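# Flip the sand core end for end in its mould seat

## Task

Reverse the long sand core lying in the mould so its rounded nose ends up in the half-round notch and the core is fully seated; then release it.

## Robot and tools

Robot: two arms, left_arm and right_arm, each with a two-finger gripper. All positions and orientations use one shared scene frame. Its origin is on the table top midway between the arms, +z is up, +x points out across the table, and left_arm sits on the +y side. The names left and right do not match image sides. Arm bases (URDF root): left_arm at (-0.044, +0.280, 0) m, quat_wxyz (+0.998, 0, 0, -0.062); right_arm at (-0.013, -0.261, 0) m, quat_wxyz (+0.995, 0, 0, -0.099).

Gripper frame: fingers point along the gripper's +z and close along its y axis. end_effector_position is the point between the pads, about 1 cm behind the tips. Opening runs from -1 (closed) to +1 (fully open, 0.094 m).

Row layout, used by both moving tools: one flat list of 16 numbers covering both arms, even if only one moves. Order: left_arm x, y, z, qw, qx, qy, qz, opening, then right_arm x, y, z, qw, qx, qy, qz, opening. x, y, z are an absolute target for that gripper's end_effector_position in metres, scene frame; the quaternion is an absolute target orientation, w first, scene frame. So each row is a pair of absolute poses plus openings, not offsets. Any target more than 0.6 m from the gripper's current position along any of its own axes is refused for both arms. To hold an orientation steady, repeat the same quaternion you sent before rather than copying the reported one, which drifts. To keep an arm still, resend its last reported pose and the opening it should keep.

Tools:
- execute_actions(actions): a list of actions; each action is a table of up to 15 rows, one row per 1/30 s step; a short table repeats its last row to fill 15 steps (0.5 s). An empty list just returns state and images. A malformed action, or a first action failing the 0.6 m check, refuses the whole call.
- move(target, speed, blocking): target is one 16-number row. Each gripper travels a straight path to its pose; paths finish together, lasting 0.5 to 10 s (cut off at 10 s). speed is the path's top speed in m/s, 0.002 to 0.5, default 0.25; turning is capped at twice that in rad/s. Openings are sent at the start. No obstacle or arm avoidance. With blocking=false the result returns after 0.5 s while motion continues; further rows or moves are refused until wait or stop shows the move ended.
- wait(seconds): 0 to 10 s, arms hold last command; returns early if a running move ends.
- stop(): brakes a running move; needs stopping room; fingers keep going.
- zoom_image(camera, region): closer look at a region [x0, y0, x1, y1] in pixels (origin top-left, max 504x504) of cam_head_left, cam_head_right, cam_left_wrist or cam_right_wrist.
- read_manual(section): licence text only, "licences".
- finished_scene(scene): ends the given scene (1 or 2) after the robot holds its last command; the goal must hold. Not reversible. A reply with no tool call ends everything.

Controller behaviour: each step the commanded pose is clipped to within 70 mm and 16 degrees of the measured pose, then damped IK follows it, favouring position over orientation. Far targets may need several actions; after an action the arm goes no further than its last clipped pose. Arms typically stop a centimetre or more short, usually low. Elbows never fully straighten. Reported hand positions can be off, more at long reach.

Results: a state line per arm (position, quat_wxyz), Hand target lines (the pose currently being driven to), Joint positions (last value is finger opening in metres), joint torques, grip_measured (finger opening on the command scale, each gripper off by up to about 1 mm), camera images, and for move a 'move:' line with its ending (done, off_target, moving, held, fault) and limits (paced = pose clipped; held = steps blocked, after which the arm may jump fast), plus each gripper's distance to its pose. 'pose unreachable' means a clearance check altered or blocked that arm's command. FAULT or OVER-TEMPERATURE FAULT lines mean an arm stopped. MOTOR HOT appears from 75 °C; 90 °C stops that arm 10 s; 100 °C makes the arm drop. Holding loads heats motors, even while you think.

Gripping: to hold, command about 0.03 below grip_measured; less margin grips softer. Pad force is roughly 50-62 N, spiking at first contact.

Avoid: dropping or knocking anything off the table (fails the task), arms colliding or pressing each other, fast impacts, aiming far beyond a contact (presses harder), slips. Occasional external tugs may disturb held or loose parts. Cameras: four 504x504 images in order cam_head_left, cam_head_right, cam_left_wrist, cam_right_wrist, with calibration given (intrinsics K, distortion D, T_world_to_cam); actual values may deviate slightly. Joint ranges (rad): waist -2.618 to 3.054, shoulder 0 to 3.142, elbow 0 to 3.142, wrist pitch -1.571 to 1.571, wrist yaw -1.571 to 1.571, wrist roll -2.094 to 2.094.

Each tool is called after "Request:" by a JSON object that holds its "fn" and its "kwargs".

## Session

Request:
{"fn": "execute_actions", "kwargs": {"actions": []}}

Scene clock: 0.00 s.
left_arm: end_effector_position=(+0.5450, +0.5912, +0.3406) grip_measured=+1.000 end_effector_quat_wxyz=(+0.632, -0.137, +0.642, +0.412) | right_arm: end_effector_position=(+0.3243, -0.1854, +0.2148) grip_measured=+1.000 end_effector_quat_wxyz=(+0.099, -0.451, +0.886, -0.050)
Joint positions: left_arm=[ 0.502  2.222  1.89   0.483 -0.405  0.428  0.094] | right_arm=[ 0.445  1.692  1.761 -1.423  0.053 -0.701  0.094]
Joint velocities: left_arm=[ 0.012  0.007 -0.002 -0.066  0.051  0.007  0.   ] | right_arm=[ 0.012  0.002  0.007 -0.051 -0.007 -0.037  0.   ]
Joint torques (N m, as the arm reports them, + toward a larger angle): no reading
Motor temperatures (°C, as the motors report them): left_arm=[21 26 25 26 25 23] | right_arm=[22 23 24 26 25 23]
Hand target (left_arm): +0.542, +0.590, +0.355; +0.641, -0.139, +0.632, +0.413
Hand target (right_arm): +0.326, -0.184, +0.222; +0.114, -0.449, +0.885, -0.052
camera_calibration (this result's frames):
cam_left_wrist: T_world_to_cam=[[0.687032, -0.69131, -0.223781, 0.105973], [-0.3947, -0.0964776, -0.913731, 0.62182], [0.610081, 0.716089, -0.339143, -0.53913], [0, 0, 0, 1]] pos_world=[0.501538, 0.519317, 0.409049]
cam_right_wrist: T_world_to_cam=[[0.622719, -0.776558, 0.0958069, -0.358626], [-0.71849, -0.51903, 0.463012, 0.0647573], [-0.309829, -0.357163, -0.881159, 0.323237], [0, 0, 0, 1]] pos_world=[0.369999, -0.129435, 0.289199]

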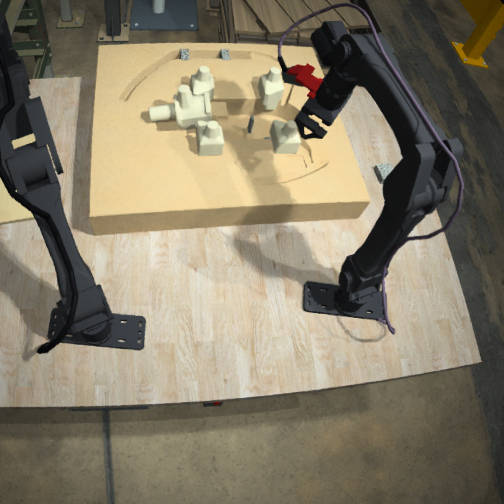

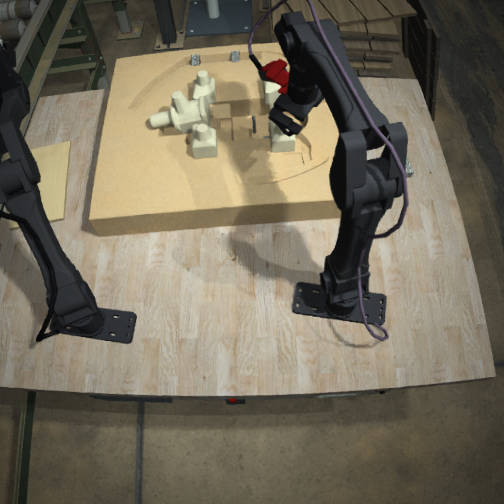

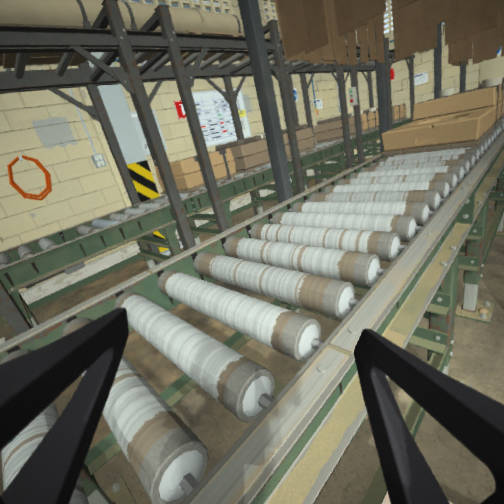

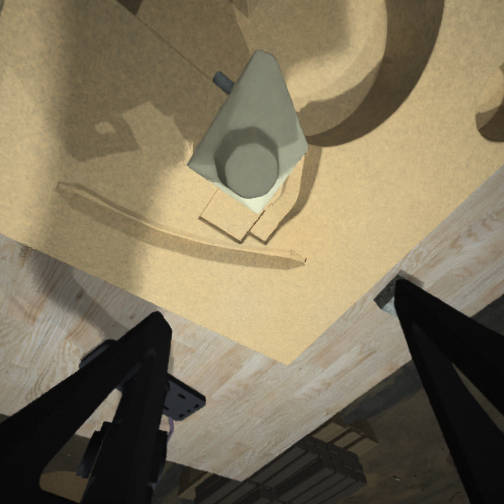

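Request:
{"fn": "zoom_image", "kwargs": {"camera": "cam_head_left", "region": [80, 40, 330, 240]}}

Request:
{"fn": "zoom_image", "kwargs": {"camera": "cam_head_right", "region": [80, 40, 330, 240]}}

Region (80, 40, 330, 240) of cam_head_left's 504x504 image, scaled by 2.016, with more detail than that image has; it fills the top 403 rows of this view, and the rest is white.

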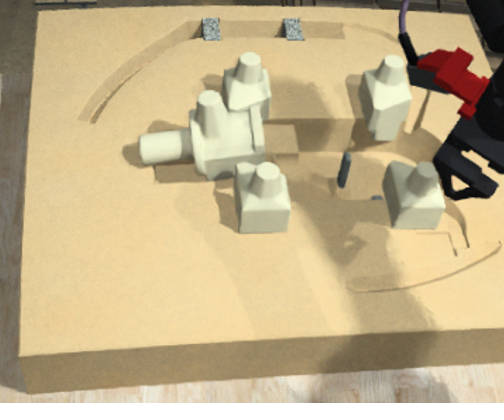

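Region (80, 40, 330, 240) of cam_head_right's 504x504 image, scaled by 2.016, with more detail than that image has; it fills the top 403 rows of this view, and the rest is white.

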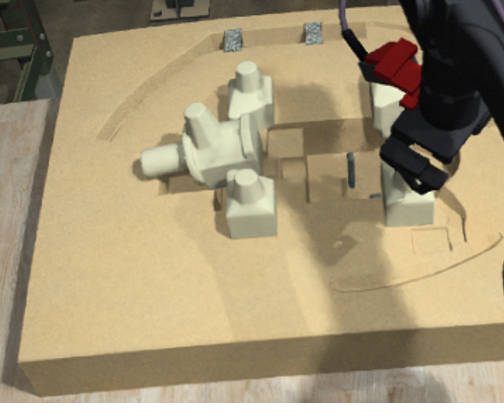

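Request:
{"fn": "move", "kwargs": {"target": [0.41,0.065,0.28,0.31,0,0.9507,0,0.2,0.40,-0.20,0.235,0.612,-0.354,0.612,0.354,1], "speed": 0.3}}

Scene clock: 8.20 s.
left_arm: end_effector_position=(+0.4067, +0.0653, +0.2716) grip_measured=+0.202 end_effector_quat_wxyz=(+0.308, +0.003, +0.951, -0.013) | right_arm: end_effector_position=(+0.3983, -0.2009, +0.2359) grip_measured=+1.000 end_effector_quat_wxyz=(+0.611, -0.358, +0.610, +0.355)
Joint positions: left_arm=[-0.424  2.086  2.375 -1.295 -0.286 -0.457  0.056] | right_arm=[-0.089  1.719  0.876  0.837 -1.346 -0.011  0.094]
Joint velocities: left_arm=[-0.022 -0.007 -0.007 -0.051 -0.022  0.051  0.001] | right_arm=[-0.002  0.012 -0.007  0.037 -0.081  0.007  0.   ]
Joint torques (N m, as the arm reports them, + toward a larger angle): left_arm=[ 0.28 -8.32  8.78  1.12 -0.17 -0.07] | right_arm=[-0.01 -8.23  6.16  1.68  0.07  0.04]
Motor temperatures (°C, as the motors report them): left_arm=[21 28 26 27 25 23] | right_arm=[22 24 25 27 25 23]
Hand target (left_arm): +0.409, +0.065, +0.276; +0.312, -0.001, +0.950, -0.016
Hand target (right_arm): +0.399, -0.202, +0.235; +0.614, -0.356, +0.610, +0.352
Off the commanded pose (left_arm): 0.009 m, 2 deg.
Off the commanded pose (right_arm): 0.002 m, 1 deg.
move: done
camera_calibration (this result's frames):
cam_left_wrist: T_world_to_cam=[[0.0827499, -0.987197, 0.136364, -0.0108289], [-0.986454, -0.100587, -0.129582, 0.481401], [0.141639, -0.123794, -0.982147, 0.318489], [0, 0, 0, 1]] pos_world=[0.430665, 0.0771593, 0.376661]
cam_right_wrist: T_world_to_cam=[[0.863227, -0.436534, -0.253531, -0.363865], [-0.452539, -0.446595, -0.771856, 0.300105], [0.223716, 0.781019, -0.583061, 0.305048], [0, 0, 0, 1]] pos_world=[0.381663, -0.263063, 0.317248]

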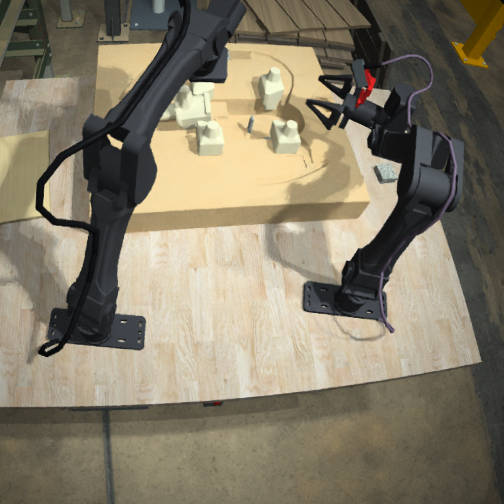

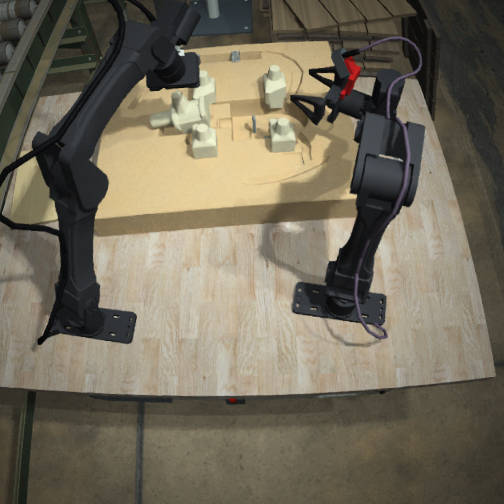

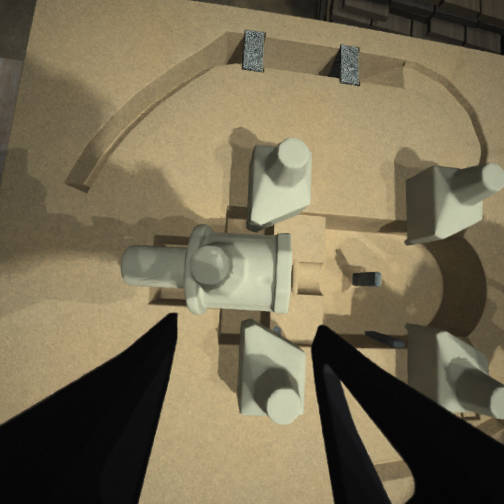

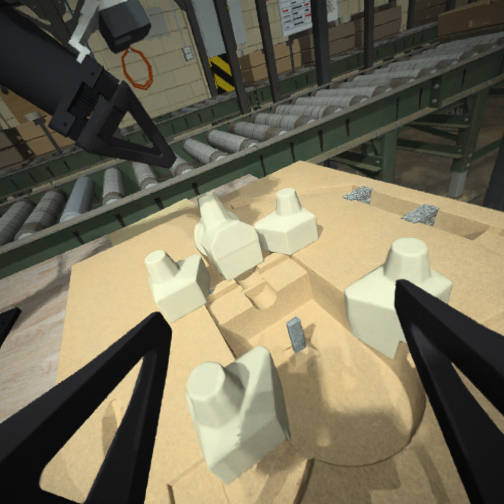

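Request:
{"fn": "zoom_image", "kwargs": {"camera": "cam_left_wrist", "region": [100, 180, 400, 380]}}

Region (100, 180, 400, 380) of cam_left_wrist's 504x504 image, scaled by 1.680, with more detail than that image has.

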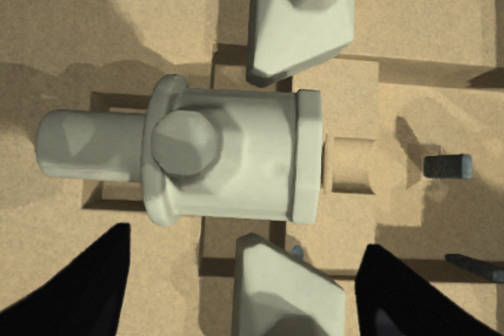

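Request:
{"fn": "execute_actions", "kwargs": {"actions": [[[0.415,0.08,0.235,0.315,-0.025,0.9487,0.008,0.2,0.40,-0.20,0.235,0.612,-0.354,0.612,0.354,1]],[[0.428,0.08,0.212,0.315,-0.025,0.9487,0.008,0.2,0.40,-0.20,0.235,0.612,-0.354,0.612,0.354,1]],[[0.428,0.08,0.212,0.315,-0.025,0.9487,0.008,0.2,0.40,-0.20,0.235,0.612,-0.354,0.612,0.354,1]]]}}

Scene clock: 10.73 s.
left_arm: end_effector_position=(+0.4268, +0.0759, +0.2097) grip_measured=+0.202 end_effector_quat_wxyz=(+0.309, -0.023, +0.951, +0.006) | right_arm: end_effector_position=(+0.3991, -0.2013, +0.2366) grip_measured=+1.000 end_effector_quat_wxyz=(+0.613, -0.357, +0.610, +0.353)
Joint positions: left_arm=[-0.396  2.042  2.041 -1.018 -0.319 -0.477  0.056] | right_arm=[-0.089  1.72   0.876  0.846 -1.341 -0.004  0.094]
Joint velocities: left_arm=[-0.012  0.017 -0.017  0.022  0.037  0.037  0.001] | right_arm=[ 0.012 -0.007 -0.017 -0.037 -0.051 -0.022  0.   ]
Joint torques (N m, as the arm reports them, + toward a larger angle): left_arm=[ 0.54 -9.89  5.49  1.28 -0.29  0.04] | right_arm=[ 0.39 -8.32  6.24  1.54  0.1   0.07]
Motor temperatures (°C, as the motors report them): left_arm=[21 28 26 27 25 23] | right_arm=[22 24 25 28 25 23]
Hand target (left_arm): +0.428, +0.080, +0.212; +0.315, -0.025, +0.949, +0.008
Hand target (right_arm): +0.400, -0.200, +0.235; +0.612, -0.354, +0.612, +0.354
Off the commanded pose (left_arm): 0.005 m, 1 deg.
Off the commanded pose (right_arm): 0.002 m, 0 deg.
camera_calibration (this result's frames):
cam_left_wrist: T_world_to_cam=[[0.142642, -0.982654, 0.118513, -0.015711], [-0.978091, -0.158287, -0.135215, 0.496329], [0.151629, -0.096629, -0.983703, 0.250074], [0, 0, 0, 1]] pos_world=[0.449777, 0.0872885, 0.314972]
cam_right_wrist: T_world_to_cam=[[0.86148, -0.44096, -0.251806, -0.365201], [-0.453089, -0.443619, -0.773248, 0.301965], [0.229265, 0.780228, -0.581963, 0.303009], [0, 0, 0, 1]] pos_world=[0.381961, -0.263498, 0.317874]

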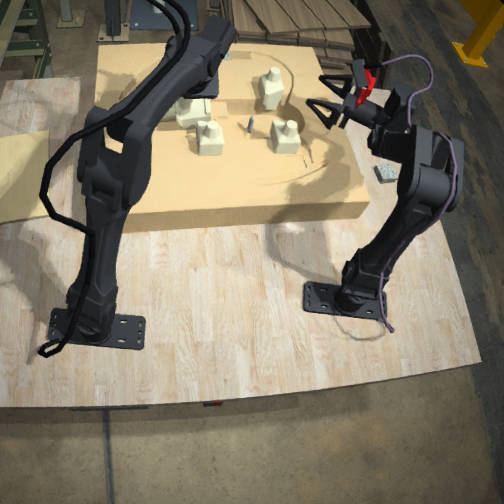

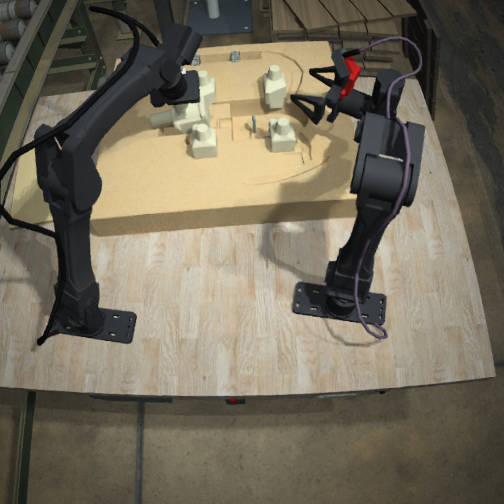

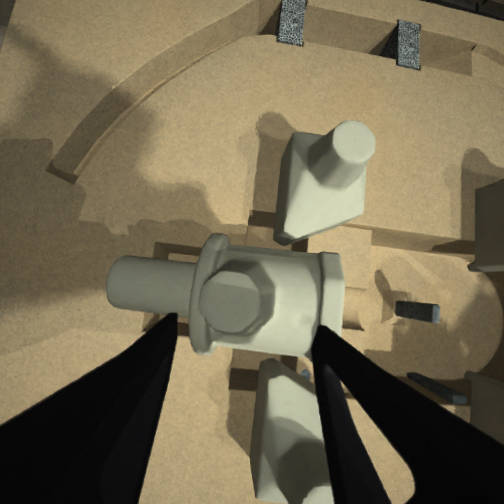

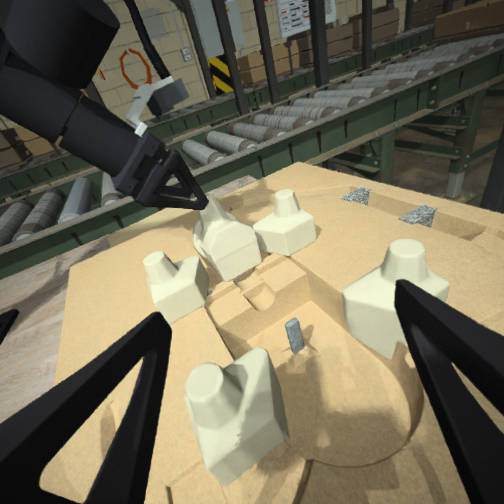

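Request:
{"fn": "execute_actions", "kwargs": {"actions": [[[0.434,0.087,0.198,0.315,-0.025,0.9487,0.008,0.2,0.40,-0.20,0.235,0.612,-0.354,0.612,0.354,1]],[[0.441,0.087,0.185,0.315,-0.025,0.9487,0.008,0.2,0.40,-0.20,0.235,0.612,-0.354,0.612,0.354,1]],[[0.441,0.087,0.185,0.315,-0.025,0.9487,0.008,0.2,0.40,-0.20,0.235,0.612,-0.354,0.612,0.354,1]]]}}

Scene clock: 12.73 s.
left_arm: end_effector_position=(+0.4389, +0.0833, +0.1910) grip_measured=+0.202 end_effector_quat_wxyz=(+0.318, -0.024, +0.948, +0.004) | right_arm: end_effector_position=(+0.3991, -0.2013, +0.2366) grip_measured=+1.000 end_effector_quat_wxyz=(+0.613, -0.357, +0.610, +0.353)
Joint positions: left_arm=[-0.37   2.038  1.948 -0.905 -0.31  -0.451  0.056] | right_arm=[-0.089  1.72   0.876  0.846 -1.341 -0.004  0.094]
Joint velocities: left_arm=[-0.027 -0.002  0.002 -0.022 -0.037 -0.081  0.   ] | right_arm=[-0.012 -0.002  0.007  0.007  0.022  0.022  0.   ]
Joint torques (N m, as the arm reports them, + toward a larger angle): left_arm=[ 0.78 -8.91  5.65  1.31 -0.2   0.05] | right_arm=[ 0.38 -8.46  6.37  1.57  0.06  0.07]
Motor temperatures (°C, as the motors report them): left_arm=[21 28 26 27 25 23] | right_arm=[22 24 25 28 25 23]
Hand target (left_arm): +0.441, +0.087, +0.185; +0.315, -0.025, +0.949, +0.008
Hand target (right_arm): +0.400, -0.200, +0.235; +0.612, -0.354, +0.612, +0.354
Off the commanded pose (left_arm): 0.007 m, 1 deg.
Off the commanded pose (right_arm): 0.002 m, 0 deg.
camera_calibration (this result's frames):
cam_left_wrist: T_world_to_cam=[[0.141897, -0.982142, 0.123538, -0.00861934], [-0.975393, -0.160001, -0.151684, 0.508873], [0.168742, -0.0989741, -0.980679, 0.222667], [0, 0, 0, 1]] pos_world=[0.460001, 0.0949931, 0.296617]
cam_right_wrist: T_world_to_cam=[[0.86148, -0.44096, -0.251806, -0.365201], [-0.453089, -0.443619, -0.773248, 0.301965], [0.229265, 0.780228, -0.581963, 0.303009], [0, 0, 0, 1]] pos_world=[0.381961, -0.263498, 0.317874]

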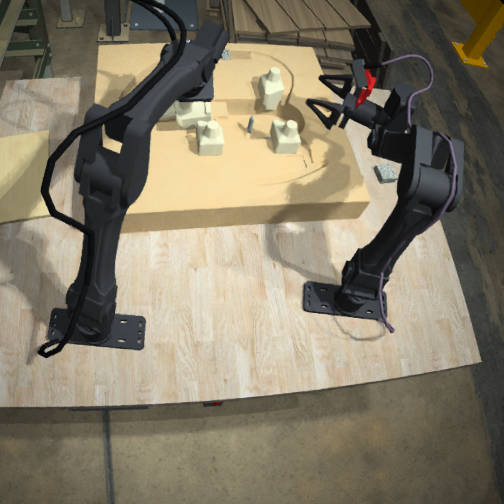

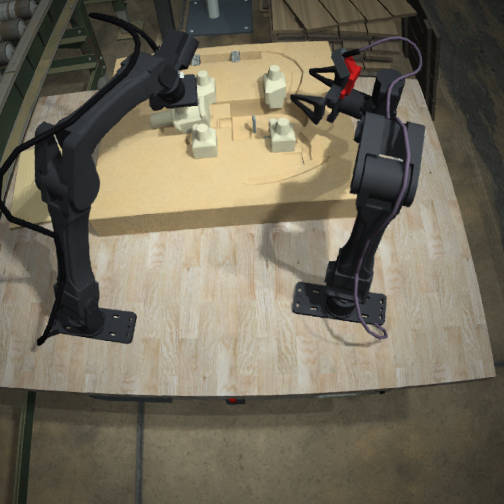

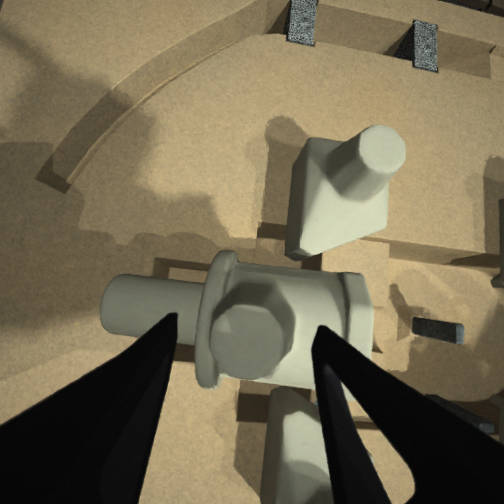

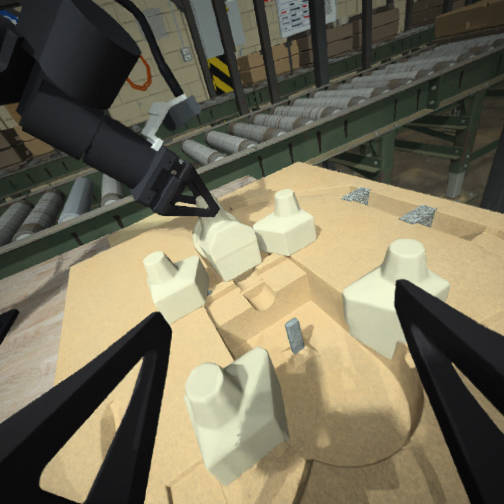

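Request:
{"fn": "execute_actions", "kwargs": {"actions": [[[0.442,0.083,0.176,0.315,-0.025,0.9487,0.008,0.1,0.40,-0.20,0.235,0.612,-0.354,0.612,0.354,1]],[[0.442,0.083,0.176,0.315,-0.025,0.9487,0.008,0.0,0.40,-0.20,0.235,0.612,-0.354,0.612,0.354,1]]]}}

Scene clock: 13.93 s.
left_arm: end_effector_position=(+0.4413, +0.0820, +0.1809) grip_measured=+0.002 end_effector_quat_wxyz=(+0.316, -0.024, +0.948, +0.005) | right_arm: end_effector_position=(+0.3991, -0.2013, +0.2366) grip_measured=+1.000 end_effector_quat_wxyz=(+0.613, -0.357, +0.610, +0.353)
Joint positions: left_arm=[-0.37   2.048  1.925 -0.875 -0.31  -0.451  0.047] | right_arm=[-0.089  1.72   0.876  0.846 -1.341 -0.004  0.094]
Joint velocities: left_arm=[ 0.012  0.007  0.007  0.007  0.051  0.081 -0.001] | right_arm=[ 0.007  0.002 -0.002  0.007  0.037  0.037  0.   ]
Joint torques (N m, as the arm reports them, + toward a larger angle): left_arm=[-0.02 -9.18  5.64  1.3  -0.25 -0.04] | right_arm=[ 0.5  -8.49  6.37  1.6   0.07  0.09]
Motor temperatures (°C, as the motors report them): left_arm=[21 29 26 27 25 23] | right_arm=[22 24 25 28 25 23]
Hand target (left_arm): +0.442, +0.083, +0.176; +0.315, -0.025, +0.949, +0.008
Hand target (right_arm): +0.400, -0.200, +0.235; +0.612, -0.354, +0.612, +0.354
Off the commanded pose (left_arm): 0.005 m, 0 deg.
Off the commanded pose (right_arm): 0.002 m, 0 deg.
camera_calibration (this result's frames):
cam_left_wrist: T_world_to_cam=[[0.142308, -0.982363, 0.121287, -0.00877032], [-0.975898, -0.15973, -0.148694, 0.509182], [0.165445, -0.0972032, -0.981417, 0.213733], [0, 0, 0, 1]] pos_world=[0.462797, 0.0934915, 0.286537]
cam_right_wrist: T_world_to_cam=[[0.86148, -0.44096, -0.251806, -0.365201], [-0.453089, -0.443619, -0.773248, 0.301965], [0.229265, 0.780228, -0.581963, 0.303009], [0, 0, 0, 1]] pos_world=[0.381961, -0.263498, 0.317874]

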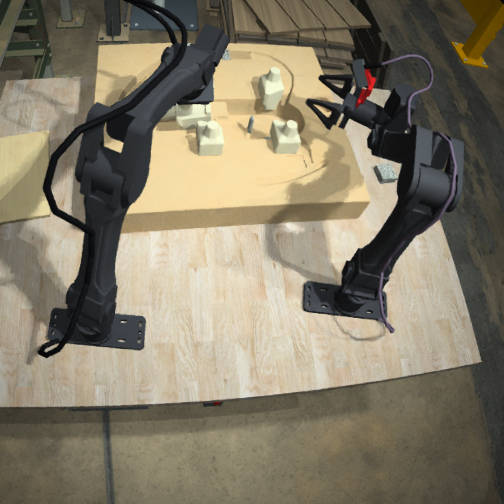

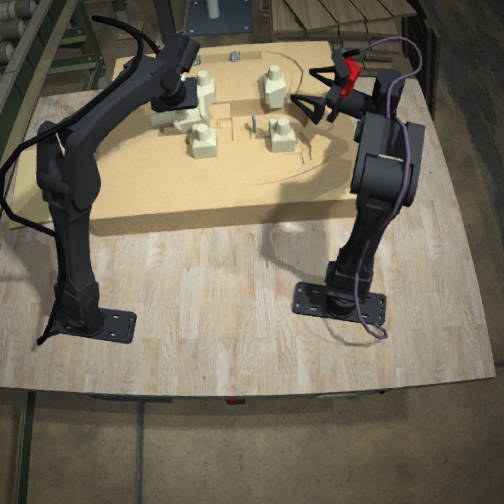

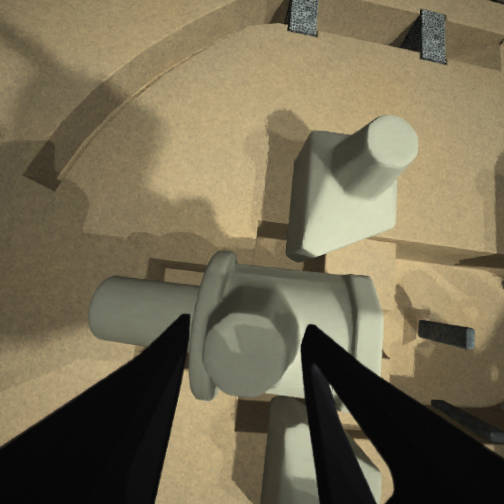

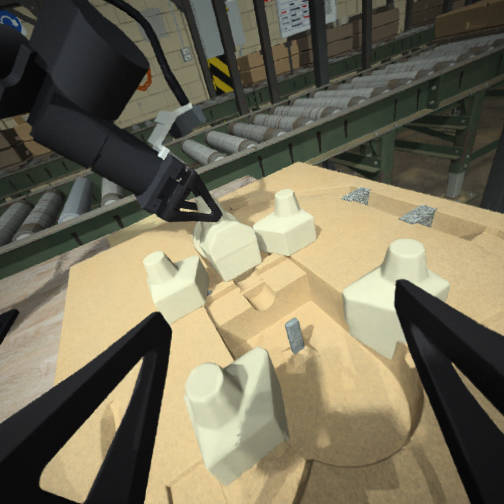

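Request:
{"fn": "execute_actions", "kwargs": {"actions": [[[0.442,0.082,0.178,0.315,-0.025,0.9487,0.008,-0.45,0.40,-0.20,0.235,0.612,-0.354,0.612,0.354,1]],[[0.448,0.082,0.21,0.35,-0.025,0.9364,0.009,-0.45,0.40,-0.20,0.235,0.612,-0.354,0.612,0.354,1]],[[0.455,0.082,0.245,0.385,-0.024,0.9226,0.01,-0.45,0.40,-0.20,0.235,0.612,-0.354,0.612,0.354,1]],[[0.458,0.082,0.27,0.39,-0.024,0.9205,0.01,-0.45,0.40,-0.20,0.235,0.612,-0.354,0.612,0.354,1]],[[0.458,0.082,0.29,0.39,-0.024,0.9205,0.01,-0.45,0.40,-0.20,0.235,0.612,-0.354,0.612,0.354,1]]]}}

Scene clock: 16.77 s.
left_arm: end_effector_position=(+0.4381, +0.0865, +0.2375) grip_measured=-0.244 end_effector_quat_wxyz=(+0.312, -0.005, +0.950, +0.030) | right_arm: end_effector_position=(+0.3991, -0.2013, +0.2366) grip_measured=+1.000 end_effector_quat_wxyz=(+0.613, -0.357, +0.610, +0.353)
Joint positions: left_arm=[-0.376  2.129  2.289 -1.181 -0.344 -0.412  0.036] | right_arm=[-0.089  1.72   0.876  0.846 -1.341 -0.004  0.094]
Joint velocities: left_arm=[ 0.012  0.032  0.017 -0.051 -0.022  0.037 -0.001] | right_arm=[-0.012 -0.007  0.007 -0.022 -0.007  0.037  0.   ]
Joint torques (N m, as the arm reports them, + toward a larger angle): left_arm=[ -0.56 -11.97  11.86   1.82  -0.77  -0.03] | right_arm=[ 0.29 -8.23  6.37  1.58  0.1   0.06]
Motor temperatures (°C, as the motors report them): left_arm=[21 29 26 27 25 23] | right_arm=[22 24 25 28 25 23]
Hand target (left_arm): +0.451, +0.085, +0.291; +0.389, -0.025, +0.921, +0.010
Hand target (right_arm): +0.400, -0.200, +0.235; +0.612, -0.354, +0.612, +0.354
Off the commanded pose (left_arm): 0.056 m, 10 deg.
Off the commanded pose (right_arm): 0.002 m, 0 deg.
camera_calibration (this result's frames):
cam_left_wrist: T_world_to_cam=[[0.123138, -0.990497, 0.0612529, 0.0126001], [-0.980202, -0.131037, -0.148437, 0.51454], [0.155053, -0.041762, -0.987023, 0.271339], [0, 0, 0, 1]] pos_world=[0.460729, 0.091236, 0.343423]
cam_right_wrist: T_world_to_cam=[[0.86148, -0.44096, -0.251806, -0.365201], [-0.453089, -0.443619, -0.773248, 0.301965], [0.229265, 0.780228, -0.581963, 0.303009], [0, 0, 0, 1]] pos_world=[0.381961, -0.263498, 0.317874]

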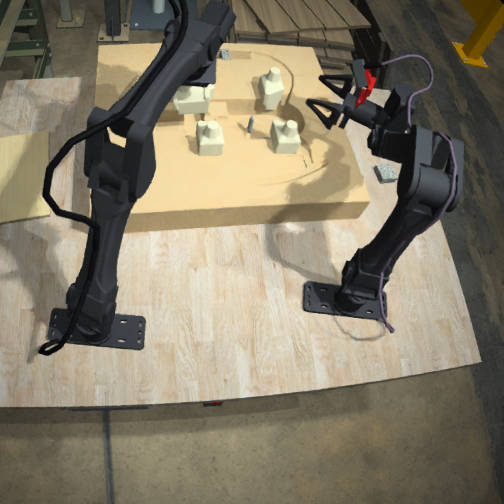

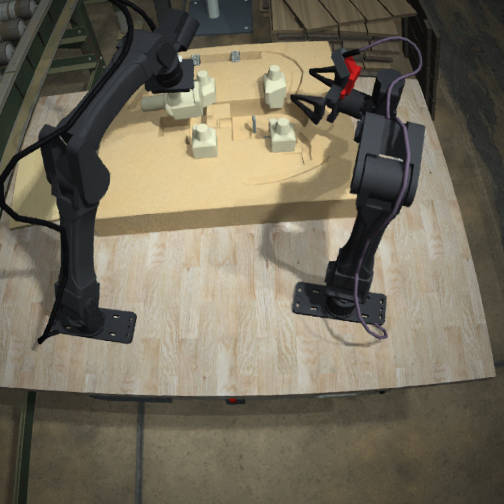

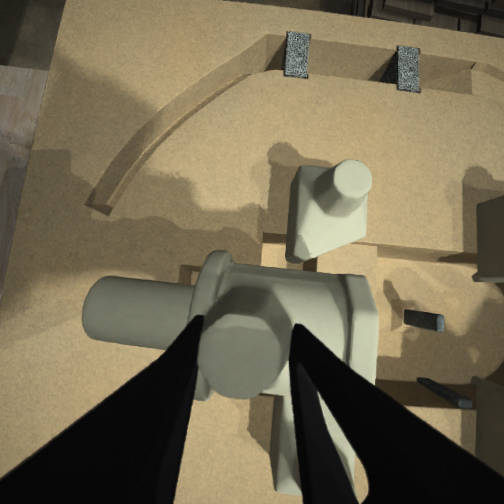

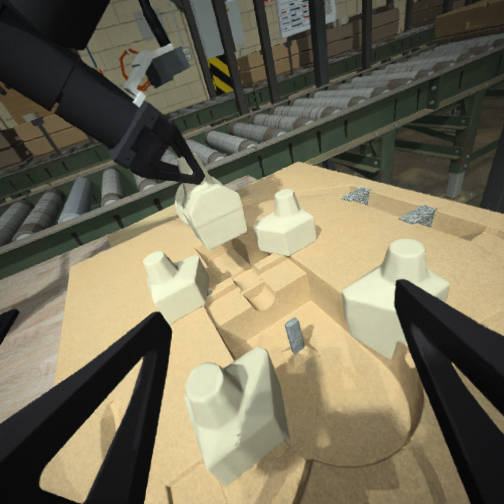

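Request:
{"fn": "execute_actions", "kwargs": {"actions": [[[0.455,0.12,0.29,0.39,-0.024,0.9205,0.01,-0.45,0.40,-0.20,0.235,0.612,-0.354,0.612,0.354,1]],[[0.45,0.16,0.285,0.39,-0.024,0.9205,0.01,-0.45,0.40,-0.20,0.235,0.612,-0.354,0.612,0.354,1]],[[0.44,0.185,0.285,0.39,-0.024,0.9205,0.01,-0.45,0.40,-0.20,0.235,0.612,-0.354,0.612,0.354,1]],[[0.41,0.185,0.28,0.3885,0.0803,0.9173,-0.034,-0.45,0.40,-0.20,0.235,0.612,-0.354,0.612,0.354,1]],[[0.35,0.18,0.27,0.3693,0.1609,0.9129,-0.0651,-0.45,0.40,-0.20,0.235,0.612,-0.354,0.612,0.354,1]],[[0.28,0.16,0.26,0.3433,0.2806,0.8898,-0.1083,-0.45,0.40,-0.20,0.235,0.612,-0.354,0.612,0.354,1]]]}}

Scene clock: 20.87 s.
left_arm: end_effector_position=(+0.2579, +0.1728, +0.2202) grip_measured=-0.244 end_effector_quat_wxyz=(+0.256, +0.271, +0.923, -0.093) | right_arm: end_effector_position=(+0.3991, -0.2013, +0.2366) grip_measured=+1.000 end_effector_quat_wxyz=(+0.613, -0.357, +0.610, +0.353)
Joint positions: left_arm=[-0.105  1.315  1.311 -1.052  0.208  0.287  0.036] | right_arm=[-0.089  1.72   0.876  0.846 -1.341 -0.004  0.094]
Joint velocities: left_arm=[ 0.002  0.002 -0.002 -0.022  0.037  0.051  0.   ] | right_arm=[ 0.002 -0.012 -0.012 -0.007 -0.066 -0.051  0.   ]
Joint torques (N m, as the arm reports them, + toward a larger angle): left_arm=[ 0.09 -6.64  9.15  1.92  0.58  0.02] | right_arm=[ 0.39 -8.58  6.43  1.54  0.07  0.05]
Motor temperatures (°C, as the motors report them): left_arm=[21 30 26 28 25 23] | right_arm=[22 25 25 29 25 23]
Hand target (left_arm): +0.274, +0.162, +0.262; +0.343, +0.283, +0.890, -0.106
Hand target (right_arm): +0.400, -0.200, +0.235; +0.612, -0.354, +0.612, +0.354
Off the commanded pose (left_arm): 0.047 m, 11 deg.
Off the commanded pose (right_arm): 0.002 m, 0 deg.
camera_calibration (this result's frames):
cam_left_wrist: T_world_to_cam=[[-0.45209, -0.880958, 0.139739, 0.233528], [-0.89186, 0.448936, -0.0551554, 0.203087], [-0.0141441, -0.149563, -0.988651, 0.34839], [0, 0, 0, 1]] pos_world=[0.291628, 0.166662, 0.323004]
cam_right_wrist: T_world_to_cam=[[0.86148, -0.44096, -0.251806, -0.365201], [-0.453089, -0.443619, -0.773248, 0.301965], [0.229265, 0.780228, -0.581963, 0.303009], [0, 0, 0, 1]] pos_world=[0.381961, -0.263498, 0.317874]

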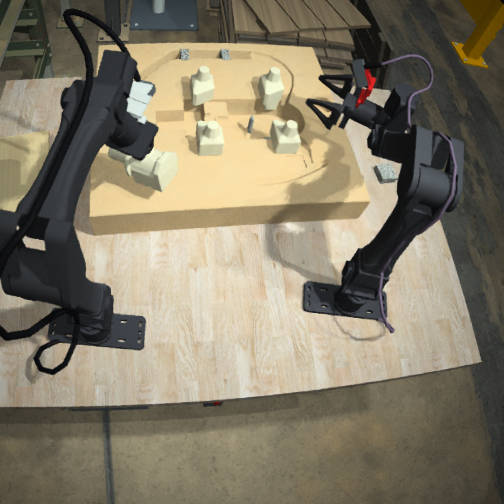

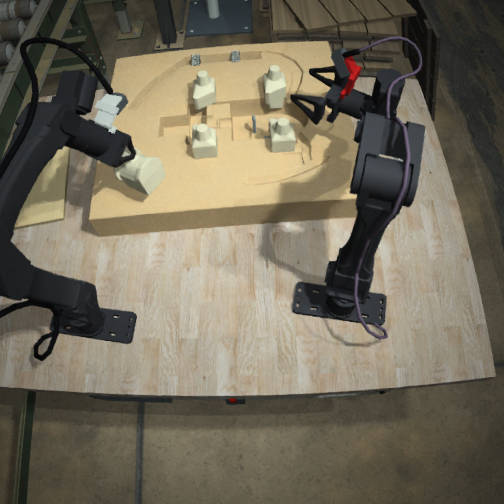

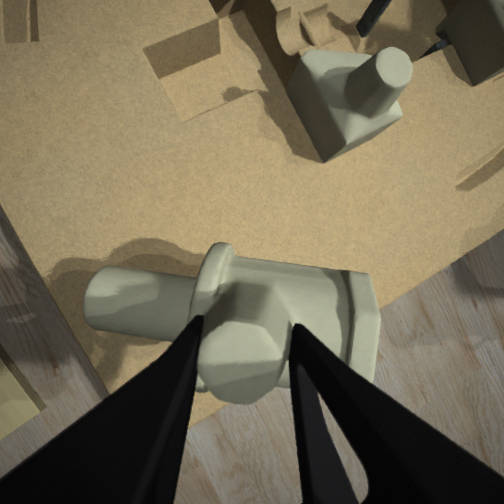

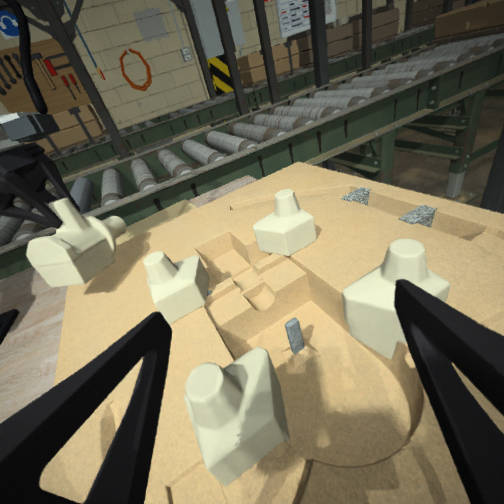

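Request:
{"fn": "execute_actions", "kwargs": {"actions": [[[0.22,0.13,0.275,0.3535,0.3891,0.8345,-0.1648,-0.45,0.40,-0.20,0.235,0.612,-0.354,0.612,0.354,1]],[[0.15,0.08,0.275,0.3377,0.4604,0.7974,-0.195,-0.45,0.40,-0.20,0.235,0.612,-0.354,0.612,0.354,1]],[[0.09,0.035,0.265,0.3252,0.5082,0.7679,-0.2152,-0.45,0.40,-0.20,0.235,0.612,-0.354,0.612,0.354,1]],[[0.068,0.012,0.23,0.3252,0.5082,0.7679,-0.2152,-0.45,0.40,-0.20,0.235,0.612,-0.354,0.612,0.354,1]],[[0.068,0.012,0.19,0.3252,0.5082,0.7679,-0.2152,-0.45,0.40,-0.20,0.235,0.612,-0.354,0.612,0.354,1]],[[0.068,0.012,0.18,0.3252,0.5082,0.7679,-0.2152,-0.45,0.40,-0.20,0.235,0.612,-0.354,0.612,0.354,1]]]}}

Scene clock: 24.37 s.
left_arm: end_effector_position=(+0.0566, +0.0443, +0.1423) grip_measured=-0.263 end_effector_quat_wxyz=(+0.246, +0.527, +0.797, -0.161) | right_arm: end_effector_position=(+0.3991, -0.2013, +0.2366) grip_measured=+1.000 end_effector_quat_wxyz=(+0.613, -0.357, +0.610, +0.353)
Joint positions: left_arm=[-1.05   0.943  0.764 -0.794 -0.006 -0.003  0.035] | right_arm=[-0.089  1.72   0.876  0.846 -1.341 -0.004  0.094]
Joint velocities: left_arm=[ 0.002  0.007 -0.007  0.037  0.007  0.007  0.001] | right_arm=[-0.012 -0.007 -0.007  0.037 -0.007  0.022  0.   ]
Joint torques (N m, as the arm reports them, + toward a larger angle): left_arm=[-1.17 -4.28  9.03  2.23 -0.08 -0.11] | right_arm=[ 0.4  -8.51  6.45  1.57  0.1   0.07]
Motor temperatures (°C, as the motors report them): left_arm=[21 29 26 29 25 23] | right_arm=[22 25 25 29 25 23]
Hand target (left_arm): +0.065, +0.019, +0.185; +0.324, +0.509, +0.768, -0.214
Hand target (right_arm): +0.400, -0.200, +0.235; +0.612, -0.354, +0.612, +0.354
Off the commanded pose (left_arm): 0.051 m, 12 deg.
Off the commanded pose (right_arm): 0.002 m, 0 deg.
camera_calibration (this result's frames):
cam_left_wrist: T_world_to_cam=[[-0.870968, -0.479198, 0.108552, 0.0505364], [-0.489384, 0.865756, -0.104737, 0.0427074], [-0.0437896, -0.144346, -0.988558, 0.250716], [0, 0, 0, 1]] pos_world=[0.0758947, 0.0234327, 0.246835]
cam_right_wrist: T_world_to_cam=[[0.86148, -0.44096, -0.251806, -0.365201], [-0.453089, -0.443619, -0.773248, 0.301965], [0.229265, 0.780228, -0.581963, 0.303009], [0, 0, 0, 1]] pos_world=[0.381961, -0.263498, 0.317874]

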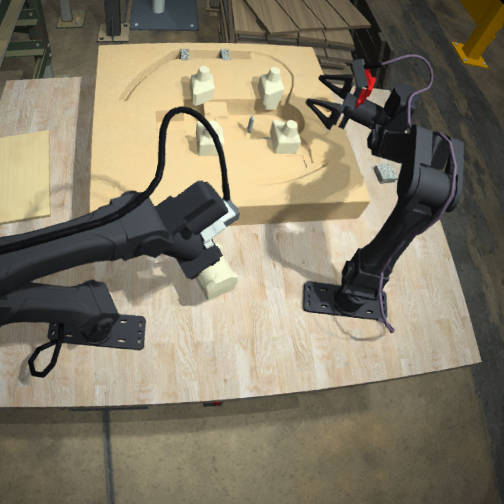

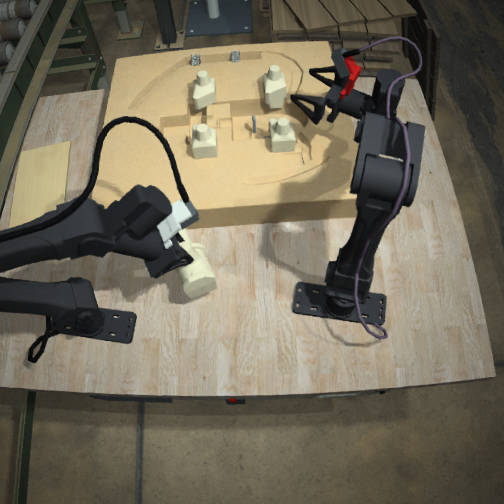

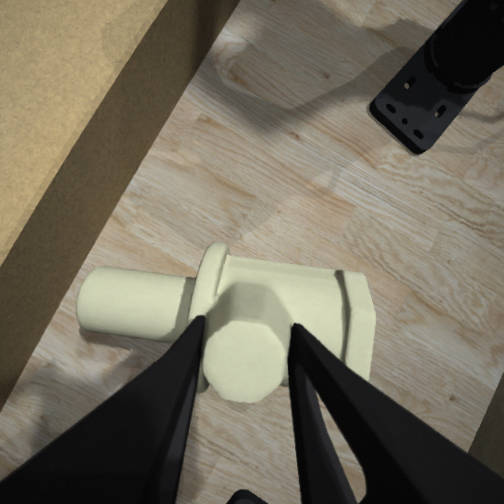

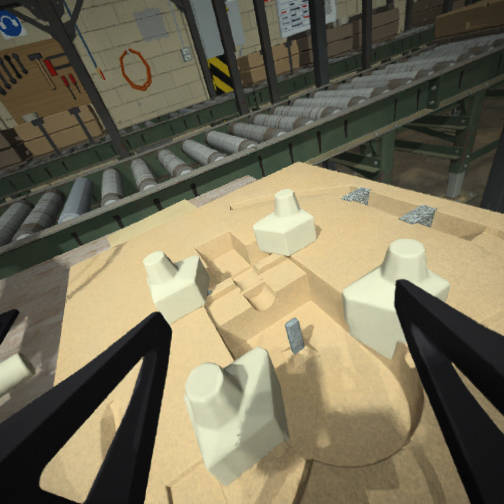

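Request:
{"fn": "execute_actions", "kwargs": {"actions": [[[0.062,0.012,0.18,0.2839,0.6235,0.6805,-0.2601,-0.45,0.40,-0.20,0.235,0.612,-0.354,0.612,0.354,1]],[[0.058,0.012,0.178,0.2443,0.7086,0.5946,-0.2911,-0.45,0.40,-0.20,0.235,0.612,-0.354,0.612,0.354,1]],[[0.054,0.014,0.175,0.2015,0.7818,0.4981,-0.3163,-0.45,0.40,-0.20,0.235,0.612,-0.354,0.612,0.354,1]],[[0.05,0.016,0.175,0.1564,0.842,0.3926,-0.3353,-0.45,0.40,-0.20,0.235,0.612,-0.354,0.612,0.354,1]],[[0.05,0.016,0.175,0.1564,0.842,0.3926,-0.3353,-0.45,0.40,-0.20,0.235,0.612,-0.354,0.612,0.354,1]]]}}

Scene clock: 27.50 s.
left_arm: end_effector_position=(+0.0530, +0.0317, +0.1479) grip_measured=-0.263 end_effector_quat_wxyz=(+0.123, +0.856, +0.405, -0.295) | right_arm: end_effector_position=(+0.3991, -0.2013, +0.2366) grip_measured=+1.000 end_effector_quat_wxyz=(+0.613, -0.357, +0.610, +0.353)
Joint positions: left_arm=[-0.661  1.437  1.116 -1.21   0.65   1.46   0.035] | right_arm=[-0.089  1.72   0.876  0.846 -1.341 -0.004  0.094]
Joint velocities: left_arm=[ 0.007 -0.012  0.007 -0.022  0.022 -0.007 -0.001] | right_arm=[ 0.002 -0.007 -0.002 -0.007  0.007 -0.037  0.   ]
Joint torques (N m, as the arm reports them, + toward a larger angle): left_arm=[ 0.75 -4.49 10.73  0.31  1.67  0.  ] | right_arm=[ 0.43 -8.4   6.34  1.57  0.09  0.03]
Motor temperatures (°C, as the motors report them): left_arm=[21 29 27 29 25 23] | right_arm=[22 25 25 29 25 23]
Hand target (left_arm): +0.050, +0.018, +0.175; +0.158, +0.843, +0.392, -0.333
Hand target (right_arm): +0.400, -0.200, +0.235; +0.612, -0.354, +0.612, +0.354
Off the commanded pose (left_arm): 0.031 m, 6 deg.
Off the commanded pose (right_arm): 0.002 m, 0 deg.
camera_calibration (this result's frames):
cam_left_wrist: T_world_to_cam=[[-0.815998, 0.559776, 0.144215, -0.000411632], [0.540364, 0.827284, -0.153648, 0.0063177], [-0.205315, -0.047448, -0.977545, 0.258183], [0, 0, 0, 1]] pos_world=[0.0492591, 0.00725416, 0.253416]
cam_right_wrist: T_world_to_cam=[[0.86148, -0.44096, -0.251806, -0.365201], [-0.453089, -0.443619, -0.773248, 0.301965], [0.229265, 0.780228, -0.581963, 0.303009], [0, 0, 0, 1]] pos_world=[0.381961, -0.263498, 0.317874]

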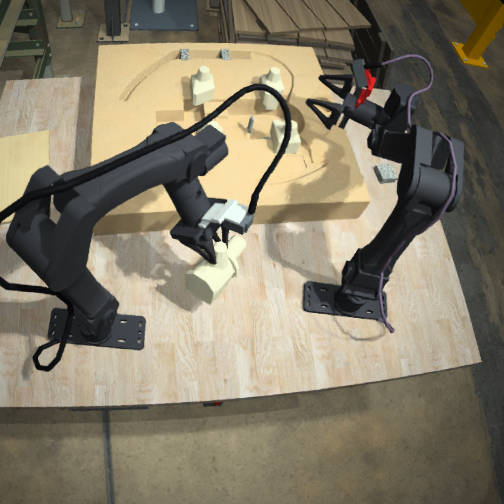

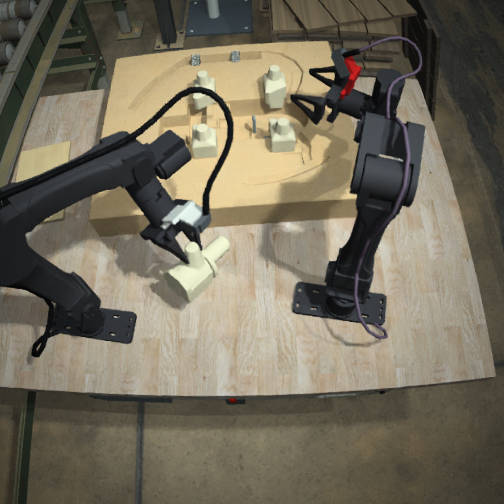

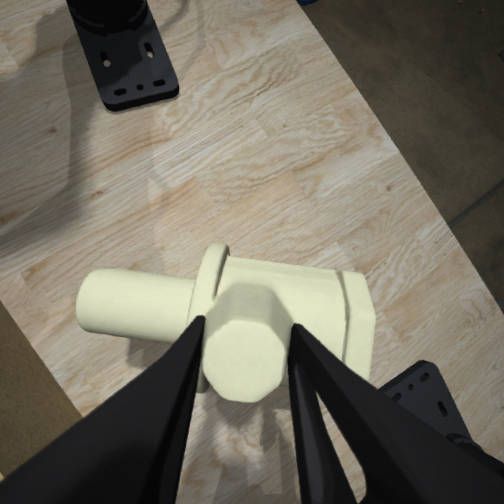

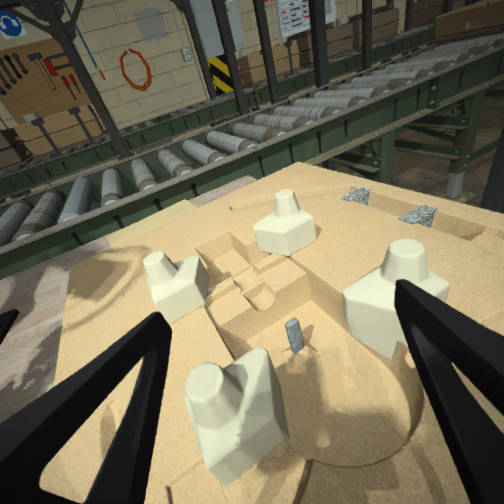

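Request:
{"fn": "execute_actions", "kwargs": {"actions": [[[0.048,0.018,0.168,0.1098,0.8879,0.28,-0.3481,-0.45,0.40,-0.20,0.235,0.612,-0.354,0.612,0.354,1]],[[0.046,0.02,0.16,0.0718,0.9142,0.186,-0.3528,-0.45,0.40,-0.20,0.235,0.612,-0.354,0.612,0.354,1]],[[0.046,0.02,0.155,0.0718,0.9142,0.186,-0.3528,-0.45,0.40,-0.20,0.235,0.612,-0.354,0.612,0.354,1]]]}}

Scene clock: 29.47 s.
left_arm: end_effector_position=(+0.0588, +0.0262, +0.1318) grip_measured=-0.263 end_effector_quat_wxyz=(+0.060, +0.928, +0.186, -0.317) | right_arm: end_effector_position=(+0.3991, -0.2013, +0.2366) grip_measured=+1.000 end_effector_quat_wxyz=(+0.613, -0.357, +0.610, +0.353)
Joint positions: left_arm=[-0.686  1.743  1.349 -1.454  0.605  2.025  0.035] | right_arm=[-0.089  1.72   0.876  0.846 -1.341 -0.004  0.094]
Joint velocities: left_arm=[-0.002 -0.007 -0.007  0.066 -0.125  0.081 -0.001] | right_arm=[ 0.012 -0.007 -0.002  0.007 -0.037  0.007  0.   ]
Joint torques (N m, as the arm reports them, + toward a larger angle): left_arm=[-0.7  -6.85  8.69 -0.57  1.31  0.  ] | right_arm=[ 0.5  -8.51  6.37  1.55  0.09  0.09]
Motor temperatures (°C, as the motors report them): left_arm=[21 29 27 29 25 23] | right_arm=[22 25 25 29 25 23]
Hand target (left_arm): +0.047, +0.021, +0.154; +0.073, +0.915, +0.187, -0.351
Hand target (right_arm): +0.400, -0.200, +0.235; +0.612, -0.354, +0.612, +0.354
Off the commanded pose (left_arm): 0.027 m, 5 deg.
Off the commanded pose (right_arm): 0.002 m, 0 deg.
camera_calibration (this result's frames):
cam_left_wrist: T_world_to_cam=[[-0.463736, 0.877335, 0.123419, -0.0165595], [0.862509, 0.4789, -0.163503, -0.00325511], [-0.202553, 0.0306278, -0.978792, 0.241301], [0, 0, 0, 1]] pos_world=[0.0440045, 0.00869657, 0.237695]
cam_right_wrist: T_world_to_cam=[[0.86148, -0.44096, -0.251806, -0.365201], [-0.453089, -0.443619, -0.773248, 0.301965], [0.229265, 0.780228, -0.581963, 0.303009], [0, 0, 0, 1]] pos_world=[0.381961, -0.263498, 0.317874]

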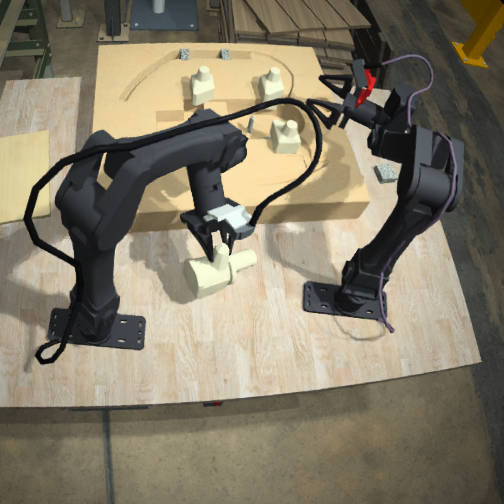

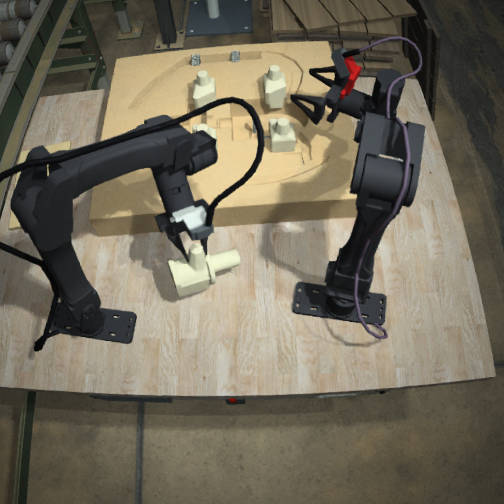

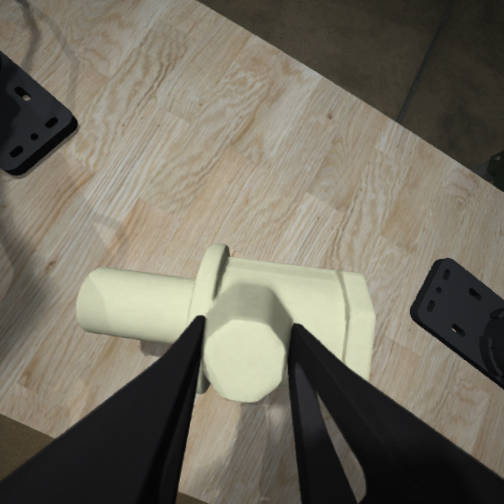

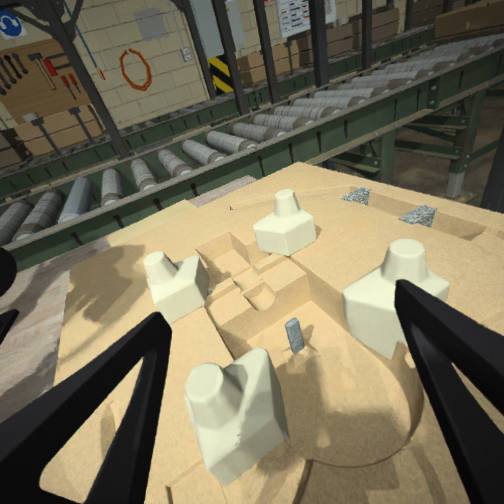

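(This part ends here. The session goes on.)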